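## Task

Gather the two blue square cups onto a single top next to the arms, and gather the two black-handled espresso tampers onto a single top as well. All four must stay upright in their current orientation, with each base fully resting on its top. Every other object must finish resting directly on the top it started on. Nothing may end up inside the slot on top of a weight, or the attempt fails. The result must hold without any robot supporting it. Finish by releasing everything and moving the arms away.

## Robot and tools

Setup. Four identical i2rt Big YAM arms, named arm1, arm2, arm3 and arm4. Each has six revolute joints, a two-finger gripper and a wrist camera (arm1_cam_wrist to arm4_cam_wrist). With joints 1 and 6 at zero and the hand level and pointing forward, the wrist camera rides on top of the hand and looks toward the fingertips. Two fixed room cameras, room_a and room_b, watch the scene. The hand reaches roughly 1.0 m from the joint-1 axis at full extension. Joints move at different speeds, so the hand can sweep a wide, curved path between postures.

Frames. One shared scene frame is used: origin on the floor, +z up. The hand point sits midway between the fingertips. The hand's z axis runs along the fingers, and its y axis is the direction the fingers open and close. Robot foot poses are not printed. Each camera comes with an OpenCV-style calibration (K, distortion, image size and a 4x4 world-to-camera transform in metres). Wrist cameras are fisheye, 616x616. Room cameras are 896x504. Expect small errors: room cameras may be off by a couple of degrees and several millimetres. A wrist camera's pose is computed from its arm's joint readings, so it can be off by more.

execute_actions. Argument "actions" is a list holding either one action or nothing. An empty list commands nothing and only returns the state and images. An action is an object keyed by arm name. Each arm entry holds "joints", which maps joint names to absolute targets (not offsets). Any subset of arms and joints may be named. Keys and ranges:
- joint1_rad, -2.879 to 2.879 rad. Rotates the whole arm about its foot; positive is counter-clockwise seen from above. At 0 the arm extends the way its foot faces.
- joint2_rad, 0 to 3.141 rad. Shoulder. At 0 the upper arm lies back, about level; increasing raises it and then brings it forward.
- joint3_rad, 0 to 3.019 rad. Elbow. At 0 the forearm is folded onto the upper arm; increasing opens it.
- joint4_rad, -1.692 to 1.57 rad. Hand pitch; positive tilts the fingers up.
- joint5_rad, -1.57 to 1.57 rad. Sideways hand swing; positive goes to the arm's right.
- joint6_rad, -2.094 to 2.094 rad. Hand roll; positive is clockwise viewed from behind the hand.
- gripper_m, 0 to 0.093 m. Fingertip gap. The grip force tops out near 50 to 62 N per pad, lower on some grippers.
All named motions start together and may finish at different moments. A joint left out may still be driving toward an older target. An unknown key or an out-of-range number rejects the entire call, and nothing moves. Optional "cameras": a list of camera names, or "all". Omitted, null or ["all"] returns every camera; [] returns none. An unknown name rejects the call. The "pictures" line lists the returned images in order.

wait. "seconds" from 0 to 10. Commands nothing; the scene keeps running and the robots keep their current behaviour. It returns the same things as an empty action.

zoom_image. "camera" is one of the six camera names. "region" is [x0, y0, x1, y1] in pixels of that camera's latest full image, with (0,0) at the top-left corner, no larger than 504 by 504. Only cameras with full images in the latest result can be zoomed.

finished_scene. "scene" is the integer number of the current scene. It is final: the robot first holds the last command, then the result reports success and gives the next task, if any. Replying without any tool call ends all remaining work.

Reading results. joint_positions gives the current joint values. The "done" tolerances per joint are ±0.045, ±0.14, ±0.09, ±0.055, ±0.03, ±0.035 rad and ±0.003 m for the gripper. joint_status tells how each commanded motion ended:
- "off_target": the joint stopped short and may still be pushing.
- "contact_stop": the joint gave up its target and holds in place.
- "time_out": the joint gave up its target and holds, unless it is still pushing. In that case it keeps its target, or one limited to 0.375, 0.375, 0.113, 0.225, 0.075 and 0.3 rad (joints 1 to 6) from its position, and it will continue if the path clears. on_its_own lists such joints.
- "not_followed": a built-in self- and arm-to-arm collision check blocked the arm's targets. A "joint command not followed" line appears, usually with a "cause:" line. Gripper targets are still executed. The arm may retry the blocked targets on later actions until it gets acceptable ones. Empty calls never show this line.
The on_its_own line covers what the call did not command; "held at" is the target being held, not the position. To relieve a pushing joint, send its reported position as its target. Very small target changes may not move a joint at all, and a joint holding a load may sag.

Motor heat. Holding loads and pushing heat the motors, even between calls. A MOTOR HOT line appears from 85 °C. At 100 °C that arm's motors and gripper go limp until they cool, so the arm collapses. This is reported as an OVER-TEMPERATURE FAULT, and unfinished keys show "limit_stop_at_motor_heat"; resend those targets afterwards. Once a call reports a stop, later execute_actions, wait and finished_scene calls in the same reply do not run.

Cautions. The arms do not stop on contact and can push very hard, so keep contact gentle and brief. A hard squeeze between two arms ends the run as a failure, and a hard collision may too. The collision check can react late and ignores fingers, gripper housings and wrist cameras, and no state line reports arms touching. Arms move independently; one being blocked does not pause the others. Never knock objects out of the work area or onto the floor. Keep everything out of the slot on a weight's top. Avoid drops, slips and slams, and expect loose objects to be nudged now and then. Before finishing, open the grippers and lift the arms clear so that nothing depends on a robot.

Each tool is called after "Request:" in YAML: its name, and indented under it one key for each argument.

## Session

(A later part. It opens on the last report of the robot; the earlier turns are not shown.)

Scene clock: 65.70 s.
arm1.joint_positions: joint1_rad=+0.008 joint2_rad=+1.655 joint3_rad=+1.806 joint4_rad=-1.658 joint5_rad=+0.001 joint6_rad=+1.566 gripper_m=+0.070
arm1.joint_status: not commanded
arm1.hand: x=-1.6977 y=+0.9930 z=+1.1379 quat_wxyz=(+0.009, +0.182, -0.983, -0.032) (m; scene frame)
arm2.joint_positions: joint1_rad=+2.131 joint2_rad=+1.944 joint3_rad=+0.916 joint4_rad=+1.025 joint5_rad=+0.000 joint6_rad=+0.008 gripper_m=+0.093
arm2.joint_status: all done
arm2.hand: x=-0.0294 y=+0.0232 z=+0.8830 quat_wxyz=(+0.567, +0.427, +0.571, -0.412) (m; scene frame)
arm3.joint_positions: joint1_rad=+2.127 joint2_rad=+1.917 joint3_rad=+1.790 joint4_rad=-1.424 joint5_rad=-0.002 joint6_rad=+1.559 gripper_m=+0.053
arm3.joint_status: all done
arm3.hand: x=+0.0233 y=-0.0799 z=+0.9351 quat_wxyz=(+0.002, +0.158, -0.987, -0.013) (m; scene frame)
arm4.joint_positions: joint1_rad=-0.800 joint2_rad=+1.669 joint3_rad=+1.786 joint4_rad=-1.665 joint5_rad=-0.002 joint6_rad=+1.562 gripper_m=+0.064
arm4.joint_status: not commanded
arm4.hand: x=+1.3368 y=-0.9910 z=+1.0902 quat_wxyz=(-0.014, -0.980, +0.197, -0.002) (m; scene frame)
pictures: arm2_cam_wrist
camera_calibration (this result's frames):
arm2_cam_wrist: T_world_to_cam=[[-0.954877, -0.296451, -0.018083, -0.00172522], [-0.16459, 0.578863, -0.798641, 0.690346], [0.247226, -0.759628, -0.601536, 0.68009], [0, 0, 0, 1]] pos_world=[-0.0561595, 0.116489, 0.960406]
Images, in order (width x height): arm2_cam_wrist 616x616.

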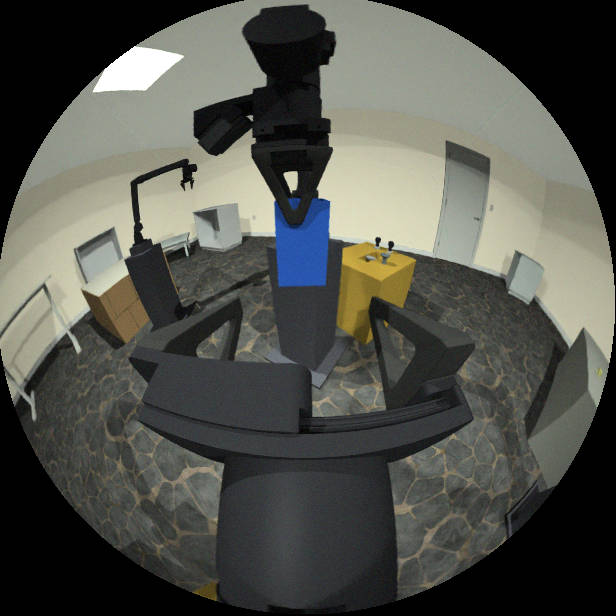

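Request:
execute_actions:
  actions:
    - {"arm2":{"joints":{"joint1_rad":2.145,"joint2_rad":2.12,"joint3_rad":1.33,"joint4_rad":0.82}}}
  cameras: ["arm2_cam_wrist"]

Request:
execute_actions:
  actions:
    - {"arm2":{"joints":{"gripper_m":0}}}
  cameras: []

Request:
execute_actions:
  actions:
    - {"arm3":{"joints":{"gripper_m":0.07}}}
  cameras: []

Request:
execute_actions:
  actions:
    - {"arm3":{"joints":{"joint2_rad":1.68,"joint4_rad":-1.65}}}
  cameras: []

Request:
execute_actions:
  actions:
    - {"arm2":{"joints":{"joint1_rad":-1.45}}}
  cameras: []

Request:
execute_actions:
  actions:
    - {"arm2":{"joints":{"joint2_rad":2.78,"joint3_rad":1.64,"joint4_rad":1.22}}}
  cameras: ["arm2_cam_wrist","room_a"]

Scene clock: 67.80 s.
arm1.joint_positions: joint1_rad=+0.008 joint2_rad=+1.655 joint3_rad=+1.806 joint4_rad=-1.658 joint5_rad=+0.001 joint6_rad=+1.566 gripper_m=+0.070
arm1.joint_status: not commanded
arm1.hand: x=-1.6977 y=+0.9930 z=+1.1379 quat_wxyz=(+0.009, +0.182, -0.983, -0.032) (m; scene frame)
arm2.joint_positions: joint1_rad=+2.131 joint2_rad=+2.120 joint3_rad=+1.306 joint4_rad=+0.824 joint5_rad=+0.000 joint6_rad=+0.008 gripper_m=+0.093
arm2.joint_status: all done
arm2.hand: x=+0.0058 y=-0.0909 z=+0.8935 quat_wxyz=(+0.571, +0.424, +0.567, -0.415) (m; scene frame)
arm3.joint_positions: joint1_rad=+2.127 joint2_rad=+1.917 joint3_rad=+1.790 joint4_rad=-1.424 joint5_rad=-0.002 joint6_rad=+1.559 gripper_m=+0.053
arm3.joint_status: not commanded
arm3.hand: x=+0.0233 y=-0.0799 z=+0.9351 quat_wxyz=(+0.002, +0.158, -0.987, -0.013) (m; scene frame)
arm4.joint_positions: joint1_rad=-0.800 joint2_rad=+1.669 joint3_rad=+1.786 joint4_rad=-1.665 joint5_rad=-0.002 joint6_rad=+1.562 gripper_m=+0.064
arm4.joint_status: not commanded
arm4.hand: x=+1.3368 y=-0.9910 z=+1.0902 quat_wxyz=(-0.014, -0.980, +0.197, -0.002) (m; scene frame)
pictures: arm2_cam_wrist
camera_calibration (this result's frames):
arm2_cam_wrist: T_world_to_cam=[[-0.954828, -0.296609, -0.0180717, -0.00171055], [-0.161471, 0.568931, -0.806377, 0.776602], [0.24946, -0.767034, -0.591125, 0.580995], [0, 0, 0, 1]] pos_world=[-0.0211693, 0.00330191, 0.969644]
Images, in order (width x height): arm2_cam_wrist 616x616.

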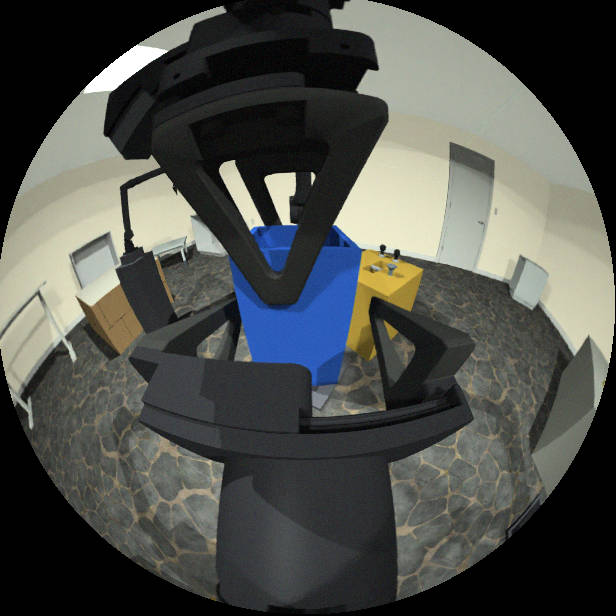

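Scene clock: 68.50 s.
arm1.joint_positions: joint1_rad=+0.008 joint2_rad=+1.655 joint3_rad=+1.806 joint4_rad=-1.658 joint5_rad=+0.001 joint6_rad=+1.566 gripper_m=+0.070
arm1.joint_status: not commanded
arm1.hand: x=-1.6977 y=+0.9930 z=+1.1379 quat_wxyz=(+0.009, +0.182, -0.983, -0.032) (m; scene frame)
arm2.joint_positions: joint1_rad=+2.135 joint2_rad=+2.120 joint3_rad=+1.306 joint4_rad=+0.824 joint5_rad=-0.003 joint6_rad=+0.007 gripper_m=+0.053
arm2.joint_status: gripper_m off_target (ended at +0.053, target +0.000)
arm2.hand: x=+0.0096 y=-0.0898 z=+0.8934 quat_wxyz=(+0.572, +0.422, +0.569, -0.413) (m; scene frame)
arm3.joint_positions: joint1_rad=+2.128 joint2_rad=+1.917 joint3_rad=+1.790 joint4_rad=-1.424 joint5_rad=-0.002 joint6_rad=+1.563 gripper_m=+0.053
arm3.joint_status: not commanded
arm3.hand: x=+0.0228 y=-0.0801 z=+0.9353 quat_wxyz=(+0.002, +0.156, -0.988, -0.013) (m; scene frame)
arm4.joint_positions: joint1_rad=-0.800 joint2_rad=+1.669 joint3_rad=+1.786 joint4_rad=-1.665 joint5_rad=-0.002 joint6_rad=+1.562 gripper_m=+0.064
arm4.joint_status: not commanded
arm4.hand: x=+1.3368 y=-0.9910 z=+1.0902 quat_wxyz=(-0.014, -0.980, +0.197, -0.002) (m; scene frame)
pictures: none
No camera images: the call's "cameras" was empty. Leave "cameras" out to get every camera's image.

Scene clock: 69.17 s.
arm1.joint_positions: joint1_rad=+0.008 joint2_rad=+1.655 joint3_rad=+1.806 joint4_rad=-1.658 joint5_rad=+0.001 joint6_rad=+1.566 gripper_m=+0.070
arm1.joint_status: not commanded
arm1.hand: x=-1.6977 y=+0.9930 z=+1.1379 quat_wxyz=(+0.009, +0.182, -0.983, -0.032) (m; scene frame)
arm2.joint_positions: joint1_rad=+2.135 joint2_rad=+2.120 joint3_rad=+1.306 joint4_rad=+0.824 joint5_rad=-0.003 joint6_rad=+0.007 gripper_m=+0.053
arm2.joint_status: not commanded
arm2.hand: x=+0.0096 y=-0.0898 z=+0.8934 quat_wxyz=(+0.572, +0.422, +0.569, -0.413) (m; scene frame)
arm3.joint_positions: joint1_rad=+2.128 joint2_rad=+1.917 joint3_rad=+1.790 joint4_rad=-1.424 joint5_rad=-0.002 joint6_rad=+1.564 gripper_m=+0.070
arm3.joint_status: all done
arm3.hand: x=+0.0228 y=-0.0801 z=+0.9353 quat_wxyz=(+0.002, +0.156, -0.988, -0.013) (m; scene frame)
arm4.joint_positions: joint1_rad=-0.800 joint2_rad=+1.669 joint3_rad=+1.786 joint4_rad=-1.665 joint5_rad=-0.002 joint6_rad=+1.562 gripper_m=+0.064
arm4.joint_status: not commanded
arm4.hand: x=+1.3368 y=-0.9910 z=+1.0902 quat_wxyz=(-0.014, -0.980, +0.197, -0.002) (m; scene frame)
pictures: none
No camera images: the call's "cameras" was empty. Leave "cameras" out to get every camera's image.

Scene clock: 70.50 s.
arm1.joint_positions: joint1_rad=+0.008 joint2_rad=+1.655 joint3_rad=+1.806 joint4_rad=-1.658 joint5_rad=+0.001 joint6_rad=+1.566 gripper_m=+0.070
arm1.joint_status: not commanded
arm1.hand: x=-1.6977 y=+0.9930 z=+1.1379 quat_wxyz=(+0.009, +0.182, -0.983, -0.032) (m; scene frame)
arm2.joint_positions: joint1_rad=+2.135 joint2_rad=+2.120 joint3_rad=+1.321 joint4_rad=+0.822 joint5_rad=-0.003 joint6_rad=+0.007 gripper_m=+0.053
arm2.joint_status: not commanded
arm2.hand: x=+0.0108 y=-0.0937 z=+0.9004 quat_wxyz=(+0.576, +0.419, +0.566, -0.416) (m; scene frame)
arm3.joint_positions: joint1_rad=+2.128 joint2_rad=+1.678 joint3_rad=+1.790 joint4_rad=-1.637 joint5_rad=-0.002 joint6_rad=+1.564 gripper_m=+0.070
arm3.joint_status: all done
arm3.hand: x=+0.0461 y=-0.1544 z=+1.0619 quat_wxyz=(+0.004, +0.156, -0.987, -0.026) (m; scene frame)
arm4.joint_positions: joint1_rad=-0.800 joint2_rad=+1.669 joint3_rad=+1.786 joint4_rad=-1.665 joint5_rad=-0.002 joint6_rad=+1.562 gripper_m=+0.064
arm4.joint_status: not commanded
arm4.hand: x=+1.3368 y=-0.9910 z=+1.0902 quat_wxyz=(-0.014, -0.980, +0.197, -0.002) (m; scene frame)
pictures: none
No camera images: the call's "cameras" was empty. Leave "cameras" out to get every camera's image.

Scene clock: 73.47 s.
arm1.joint_positions: joint1_rad=+0.008 joint2_rad=+1.655 joint3_rad=+1.806 joint4_rad=-1.658 joint5_rad=+0.001 joint6_rad=+1.566 gripper_m=+0.070
arm1.joint_status: not commanded
arm1.hand: x=-1.6977 y=+0.9930 z=+1.1379 quat_wxyz=(+0.009, +0.182, -0.983, -0.032) (m; scene frame)
arm2.joint_positions: joint1_rad=-1.461 joint2_rad=+2.120 joint3_rad=+1.321 joint4_rad=+0.822 joint5_rad=+0.001 joint6_rad=+0.007 gripper_m=+0.053
arm2.joint_status: all done
arm2.hand: x=-0.1074 y=+1.4405 z=+0.9238 quat_wxyz=(-0.544, +0.450, -0.528, -0.472) (m; scene frame)
arm3.joint_positions: joint1_rad=+2.128 joint2_rad=+1.678 joint3_rad=+1.790 joint4_rad=-1.637 joint5_rad=-0.002 joint6_rad=+1.564 gripper_m=+0.070
arm3.joint_status: not commanded
arm3.hand: x=+0.0461 y=-0.1544 z=+1.0619 quat_wxyz=(+0.004, +0.156, -0.987, -0.026) (m; scene frame)
arm4.joint_positions: joint1_rad=-0.800 joint2_rad=+1.669 joint3_rad=+1.786 joint4_rad=-1.665 joint5_rad=-0.002 joint6_rad=+1.562 gripper_m=+0.064
arm4.joint_status: not commanded
arm4.hand: x=+1.3368 y=-0.9910 z=+1.0902 quat_wxyz=(-0.014, -0.980, +0.197, -0.002) (m; scene frame)
pictures: none
No camera images: the call's "cameras" was empty. Leave "cameras" out to get every camera's image.

Scene clock: 75.00 s.
arm1.joint_positions: joint1_rad=+0.008 joint2_rad=+1.655 joint3_rad=+1.806 joint4_rad=-1.658 joint5_rad=+0.001 joint6_rad=+1.566 gripper_m=+0.070
arm1.joint_status: not commanded
arm1.hand: x=-1.6977 y=+0.9930 z=+1.1379 quat_wxyz=(+0.009, +0.182, -0.983, -0.032) (m; scene frame)
arm2.joint_positions: joint1_rad=-1.461 joint2_rad=+2.809 joint3_rad=+1.611 joint4_rad=+1.199 joint5_rad=+0.001 joint6_rad=+0.007 gripper_m=+0.053
arm2.joint_status: all done
arm2.hand: x=-0.1076 y=+1.4424 z=+0.6078 quat_wxyz=(-0.538, +0.455, -0.534, -0.467) (m; scene frame)
arm3.joint_positions: joint1_rad=+2.128 joint2_rad=+1.678 joint3_rad=+1.790 joint4_rad=-1.637 joint5_rad=-0.002 joint6_rad=+1.564 gripper_m=+0.070
arm3.joint_status: not commanded
arm3.hand: x=+0.0461 y=-0.1544 z=+1.0619 quat_wxyz=(+0.004, +0.156, -0.987, -0.026) (m; scene frame)
arm4.joint_positions: joint1_rad=-0.800 joint2_rad=+1.669 joint3_rad=+1.786 joint4_rad=-1.665 joint5_rad=-0.002 joint6_rad=+1.562 gripper_m=+0.064
arm4.joint_status: not commanded
arm4.hand: x=+1.3368 y=-0.9910 z=+1.0902 quat_wxyz=(-0.014, -0.980, +0.197, -0.002) (m; scene frame)
pictures: arm2_cam_wrist, room_a
camera_calibration (this result's frames):
arm2_cam_wrist: T_world_to_cam=[[0.988731, -0.149104, -0.0133728, 0.333079], [-0.0966813, -0.56779, -0.817476, 1.30884], [0.114296, 0.809557, -0.575807, -0.681487], [0, 0, 0, 1]] pos_world=[-0.124894, 1.34451, 0.681996]
Images, in order (width x height): arm2_cam_wrist 616x616, room_a 896x504.

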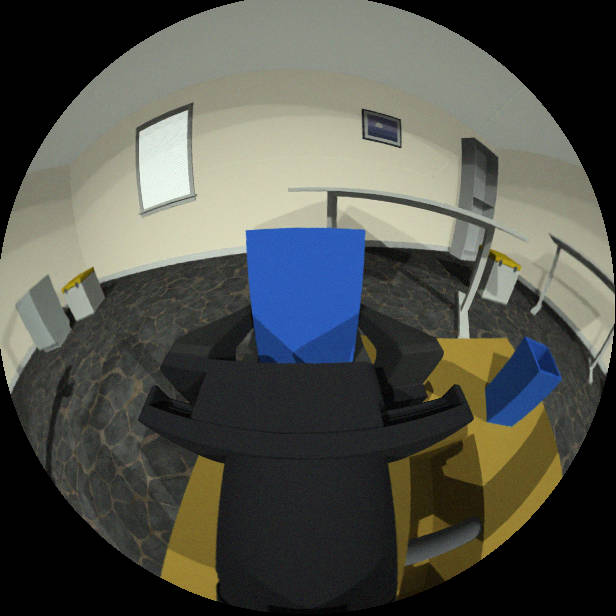

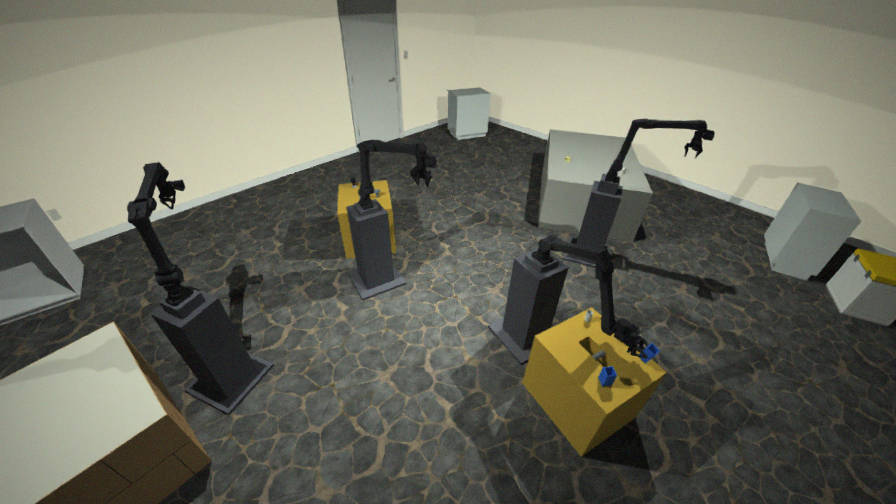

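Request:
execute_actions:
  actions:
    - {"arm2":{"joints":{"joint1_rad":-1.56}}}
  cameras: []

Request:
execute_actions:
  actions:
    - {"arm2":{"joints":{"joint2_rad":2.935,"joint3_rad":1.68,"joint4_rad":1.30}}}
  cameras: ["arm2_cam_wrist"]

Scene clock: 76.60 s.
arm1.joint_positions: joint1_rad=+0.008 joint2_rad=+1.655 joint3_rad=+1.806 joint4_rad=-1.658 joint5_rad=+0.001 joint6_rad=+1.566 gripper_m=+0.070
arm1.joint_status: not commanded
arm1.hand: x=-1.6977 y=+0.9930 z=+1.1379 quat_wxyz=(+0.009, +0.182, -0.983, -0.032) (m; scene frame)
arm2.joint_positions: joint1_rad=-1.571 joint2_rad=+2.809 joint3_rad=+1.611 joint4_rad=+1.199 joint5_rad=+0.001 joint6_rad=+0.007 gripper_m=+0.053
arm2.joint_status: all done
arm2.hand: x=-0.0233 y=+1.4249 z=+0.6076 quat_wxyz=(-0.563, +0.425, -0.559, -0.437) (m; scene frame)
arm3.joint_positions: joint1_rad=+2.128 joint2_rad=+1.678 joint3_rad=+1.790 joint4_rad=-1.637 joint5_rad=-0.002 joint6_rad=+1.564 gripper_m=+0.070
arm3.joint_status: not commanded
arm3.hand: x=+0.0461 y=-0.1544 z=+1.0619 quat_wxyz=(+0.004, +0.156, -0.987, -0.026) (m; scene frame)
arm4.joint_positions: joint1_rad=-0.800 joint2_rad=+1.669 joint3_rad=+1.786 joint4_rad=-1.665 joint5_rad=-0.002 joint6_rad=+1.562 gripper_m=+0.064
arm4.joint_status: not commanded
arm4.hand: x=+1.3368 y=-0.9910 z=+1.0902 quat_wxyz=(-0.014, -0.980, +0.197, -0.002) (m; scene frame)
pictures: none
No camera images: the call's "cameras" was empty. Leave "cameras" out to get every camera's image.

Scene clock: 78.10 s.
arm1.joint_positions: joint1_rad=+0.008 joint2_rad=+1.655 joint3_rad=+1.806 joint4_rad=-1.658 joint5_rad=+0.001 joint6_rad=+1.566 gripper_m=+0.070
arm1.joint_status: not commanded
arm1.hand: x=-1.6977 y=+0.9930 z=+1.1379 quat_wxyz=(+0.009, +0.182, -0.983, -0.032) (m; scene frame)
arm2.joint_positions: joint1_rad=-1.571 joint2_rad=+2.935 joint3_rad=+1.666 joint4_rad=+1.282 joint5_rad=+0.001 joint6_rad=+0.007 gripper_m=+0.053
arm2.joint_status: all done
arm2.hand: x=-0.0286 y=+1.4052 z=+0.5531 quat_wxyz=(-0.566, +0.422, -0.555, -0.440) (m; scene frame)
arm3.joint_positions: joint1_rad=+2.128 joint2_rad=+1.678 joint3_rad=+1.790 joint4_rad=-1.637 joint5_rad=-0.002 joint6_rad=+1.564 gripper_m=+0.070
arm3.joint_status: not commanded
arm3.hand: x=+0.0461 y=-0.1544 z=+1.0619 quat_wxyz=(+0.004, +0.156, -0.987, -0.026) (m; scene frame)
arm4.joint_positions: joint1_rad=-0.800 joint2_rad=+1.669 joint3_rad=+1.786 joint4_rad=-1.665 joint5_rad=-0.002 joint6_rad=+1.562 gripper_m=+0.064
arm4.joint_status: not commanded
arm4.hand: x=+1.3368 y=-0.9910 z=+1.0902 quat_wxyz=(-0.014, -0.980, +0.197, -0.002) (m; scene frame)
pictures: arm2_cam_wrist
camera_calibration (this result's frames):
arm2_cam_wrist: T_world_to_cam=[[0.966538, -0.256085, -0.0150245, 0.399386], [-0.156865, -0.543682, -0.824502, 1.21891], [0.202974, 0.799269, -0.56566, -0.680516], [0, 0, 0, 1]] pos_world=[-0.0566901, 1.30889, 0.626052]
Images, in order (width x height): arm2_cam_wrist 616x616.

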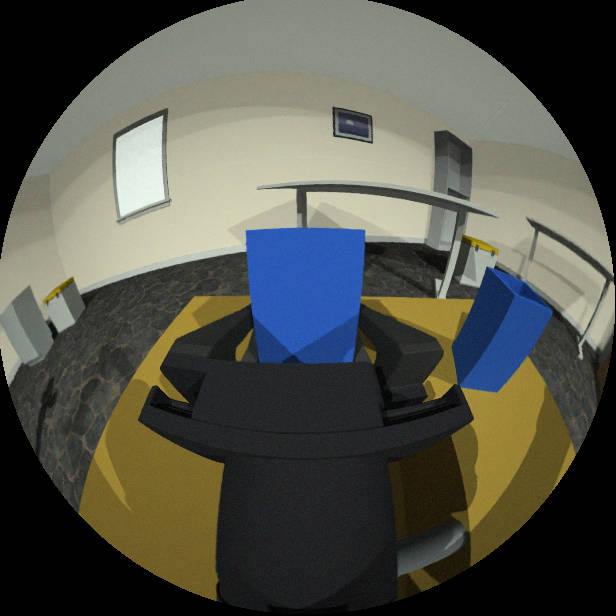

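Request:
execute_actions:
  actions:
    - {"arm2":{"joints":{"joint2_rad":2.96}}}
  cameras: []

Request:
execute_actions:
  actions:
    - {"arm2":{"joints":{"gripper_m":0.085}}}
  cameras: []

Request:
execute_actions:
  actions:
    - {"arm2":{"joints":{"joint2_rad":2.78,"joint3_rad":1.35,"joint4_rad":1.42}}}
  cameras: []

Request:
execute_actions:
  actions:
    - {"arm2":{"joints":{"joint2_rad":2.3,"joint3_rad":1.2,"joint4_rad":0.5}}}
  cameras: []

Request:
execute_actions:
  actions:
    - {"arm2":{"joints":{"joint2_rad":1.8,"joint3_rad":1.5,"joint4_rad":-1.27}}}
  cameras: ["arm2_cam_wrist"]

Scene clock: 79.17 s.
arm1.joint_positions: joint1_rad=+0.008 joint2_rad=+1.655 joint3_rad=+1.806 joint4_rad=-1.658 joint5_rad=+0.001 joint6_rad=+1.566 gripper_m=+0.070
arm1.joint_status: not commanded
arm1.hand: x=-1.6977 y=+0.9930 z=+1.1379 quat_wxyz=(+0.009, +0.182, -0.983, -0.032) (m; scene frame)
arm2.joint_positions: joint1_rad=-1.571 joint2_rad=+2.935 joint3_rad=+1.666 joint4_rad=+1.282 joint5_rad=+0.001 joint6_rad=+0.007 gripper_m=+0.053
arm2.joint_status: all done
arm2.hand: x=-0.0286 y=+1.4052 z=+0.5531 quat_wxyz=(-0.566, +0.422, -0.555, -0.440) (m; scene frame)
arm3.joint_positions: joint1_rad=+2.128 joint2_rad=+1.678 joint3_rad=+1.790 joint4_rad=-1.637 joint5_rad=-0.002 joint6_rad=+1.564 gripper_m=+0.070
arm3.joint_status: not commanded
arm3.hand: x=+0.0461 y=-0.1544 z=+1.0619 quat_wxyz=(+0.004, +0.156, -0.987, -0.026) (m; scene frame)
arm4.joint_positions: joint1_rad=-0.800 joint2_rad=+1.669 joint3_rad=+1.786 joint4_rad=-1.665 joint5_rad=-0.002 joint6_rad=+1.562 gripper_m=+0.064
arm4.joint_status: not commanded
arm4.hand: x=+1.3368 y=-0.9910 z=+1.0902 quat_wxyz=(-0.014, -0.980, +0.197, -0.002) (m; scene frame)
pictures: none
No camera images: the call's "cameras" was empty. Leave "cameras" out to get every camera's image.

Scene clock: 79.87 s.
arm1.joint_positions: joint1_rad=+0.008 joint2_rad=+1.655 joint3_rad=+1.806 joint4_rad=-1.658 joint5_rad=+0.001 joint6_rad=+1.566 gripper_m=+0.070
arm1.joint_status: not commanded
arm1.hand: x=-1.6977 y=+0.9930 z=+1.1379 quat_wxyz=(+0.009, +0.182, -0.983, -0.032) (m; scene frame)
arm2.joint_positions: joint1_rad=-1.571 joint2_rad=+2.935 joint3_rad=+1.666 joint4_rad=+1.282 joint5_rad=+0.001 joint6_rad=+0.007 gripper_m=+0.085
arm2.joint_status: all done
arm2.hand: x=-0.0286 y=+1.4052 z=+0.5531 quat_wxyz=(-0.566, +0.422, -0.555, -0.440) (m; scene frame)
arm3.joint_positions: joint1_rad=+2.128 joint2_rad=+1.678 joint3_rad=+1.790 joint4_rad=-1.637 joint5_rad=-0.002 joint6_rad=+1.564 gripper_m=+0.070
arm3.joint_status: not commanded
arm3.hand: x=+0.0461 y=-0.1544 z=+1.0619 quat_wxyz=(+0.004, +0.156, -0.987, -0.026) (m; scene frame)
arm4.joint_positions: joint1_rad=-0.800 joint2_rad=+1.669 joint3_rad=+1.786 joint4_rad=-1.665 joint5_rad=-0.002 joint6_rad=+1.562 gripper_m=+0.064
arm4.joint_status: not commanded
arm4.hand: x=+1.3368 y=-0.9910 z=+1.0902 quat_wxyz=(-0.014, -0.980, +0.197, -0.002) (m; scene frame)
pictures: none
No camera images: the call's "cameras" was empty. Leave "cameras" out to get every camera's image.

Scene clock: 80.93 s.
arm1.joint_positions: joint1_rad=+0.008 joint2_rad=+1.655 joint3_rad=+1.806 joint4_rad=-1.658 joint5_rad=+0.001 joint6_rad=+1.566 gripper_m=+0.070
arm1.joint_status: not commanded
arm1.hand: x=-1.6977 y=+0.9930 z=+1.1379 quat_wxyz=(+0.009, +0.182, -0.983, -0.032) (m; scene frame)
arm2.joint_positions: joint1_rad=-1.571 joint2_rad=+2.787 joint3_rad=+1.348 joint4_rad=+1.407 joint5_rad=+0.001 joint6_rad=+0.007 gripper_m=+0.085
arm2.joint_status: all done
arm2.hand: x=-0.0464 y=+1.3380 z=+0.5839 quat_wxyz=(-0.554, +0.431, -0.568, -0.430) (m; scene frame)
arm3.joint_positions: joint1_rad=+2.128 joint2_rad=+1.678 joint3_rad=+1.790 joint4_rad=-1.637 joint5_rad=-0.002 joint6_rad=+1.564 gripper_m=+0.070
arm3.joint_status: not commanded
arm3.hand: x=+0.0461 y=-0.1544 z=+1.0619 quat_wxyz=(+0.004, +0.156, -0.987, -0.026) (m; scene frame)
arm4.joint_positions: joint1_rad=-0.800 joint2_rad=+1.669 joint3_rad=+1.786 joint4_rad=-1.665 joint5_rad=-0.002 joint6_rad=+1.562 gripper_m=+0.064
arm4.joint_status: not commanded
arm4.hand: x=+1.3368 y=-0.9910 z=+1.0902 quat_wxyz=(-0.014, -0.980, +0.197, -0.002) (m; scene frame)
pictures: none
No camera images: the call's "cameras" was empty. Leave "cameras" out to get every camera's image.

Scene clock: 82.40 s.
arm1.joint_positions: joint1_rad=+0.008 joint2_rad=+1.655 joint3_rad=+1.806 joint4_rad=-1.658 joint5_rad=+0.001 joint6_rad=+1.566 gripper_m=+0.070
arm1.joint_status: not commanded
arm1.hand: x=-1.6977 y=+0.9930 z=+1.1379 quat_wxyz=(+0.009, +0.182, -0.983, -0.032) (m; scene frame)
arm2.joint_positions: joint1_rad=-1.571 joint2_rad=+2.277 joint3_rad=+1.195 joint4_rad=+0.509 joint5_rad=+0.001 joint6_rad=+0.007 gripper_m=+0.085
arm2.joint_status: all done
arm2.hand: x=-0.0442 y=+1.3450 z=+0.6764 quat_wxyz=(-0.383, +0.530, -0.696, -0.298) (m; scene frame)
arm3.joint_positions: joint1_rad=+2.128 joint2_rad=+1.678 joint3_rad=+1.790 joint4_rad=-1.637 joint5_rad=-0.002 joint6_rad=+1.564 gripper_m=+0.070
arm3.joint_status: not commanded
arm3.hand: x=+0.0461 y=-0.1544 z=+1.0619 quat_wxyz=(+0.004, +0.156, -0.987, -0.026) (m; scene frame)
arm4.joint_positions: joint1_rad=-0.800 joint2_rad=+1.669 joint3_rad=+1.786 joint4_rad=-1.665 joint5_rad=-0.002 joint6_rad=+1.562 gripper_m=+0.064
arm4.joint_status: not commanded
arm4.hand: x=+1.3368 y=-0.9910 z=+1.0902 quat_wxyz=(-0.014, -0.980, +0.197, -0.002) (m; scene frame)
pictures: none
No camera images: the call's "cameras" was empty. Leave "cameras" out to get every camera's image.

Scene clock: 84.30 s.
arm1.joint_positions: joint1_rad=+0.008 joint2_rad=+1.655 joint3_rad=+1.806 joint4_rad=-1.658 joint5_rad=+0.001 joint6_rad=+1.566 gripper_m=+0.070
arm1.joint_status: not commanded
arm1.hand: x=-1.6977 y=+0.9930 z=+1.1379 quat_wxyz=(+0.009, +0.182, -0.983, -0.032) (m; scene frame)
arm2.joint_positions: joint1_rad=-1.571 joint2_rad=+1.804 joint3_rad=+1.478 joint4_rad=-1.261 joint5_rad=+0.001 joint6_rad=+0.007 gripper_m=+0.085
arm2.joint_status: all done
arm2.hand: x=-0.0886 y=+1.1755 z=+0.8851 quat_wxyz=(+0.001, +0.607, -0.795, -0.001) (m; scene frame)
arm3.joint_positions: joint1_rad=+2.128 joint2_rad=+1.678 joint3_rad=+1.790 joint4_rad=-1.637 joint5_rad=-0.002 joint6_rad=+1.564 gripper_m=+0.070
arm3.joint_status: not commanded
arm3.hand: x=+0.0461 y=-0.1544 z=+1.0619 quat_wxyz=(+0.004, +0.156, -0.987, -0.026) (m; scene frame)
arm4.joint_positions: joint1_rad=-0.800 joint2_rad=+1.669 joint3_rad=+1.786 joint4_rad=-1.665 joint5_rad=-0.002 joint6_rad=+1.562 gripper_m=+0.064
arm4.joint_status: not commanded
arm4.hand: x=+1.3368 y=-0.9910 z=+1.0902 quat_wxyz=(-0.014, -0.980, +0.197, -0.002) (m; scene frame)
pictures: arm2_cam_wrist
camera_calibration (this result's frames):
arm2_cam_wrist: T_world_to_cam=[[0.963359, -0.268194, -0.00330869, 0.407069], [-0.214818, -0.7789, 0.58921, 0.378495], [-0.160599, -0.56691, -0.807973, 1.4913], [0, 0, 0, 1]] pos_world=[-0.0713436, 1.24942, 0.983266]
Images, in order (width x height): arm2_cam_wrist 616x616.

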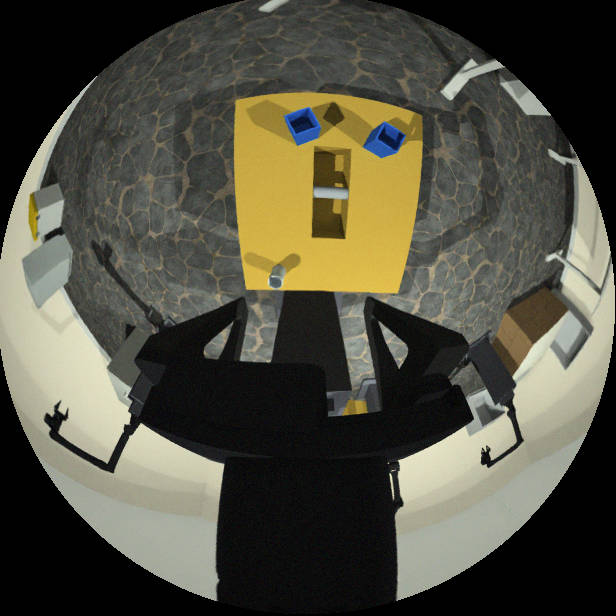

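Request:
finished_scene:
  scene: 2

The scene is finished: the task was done.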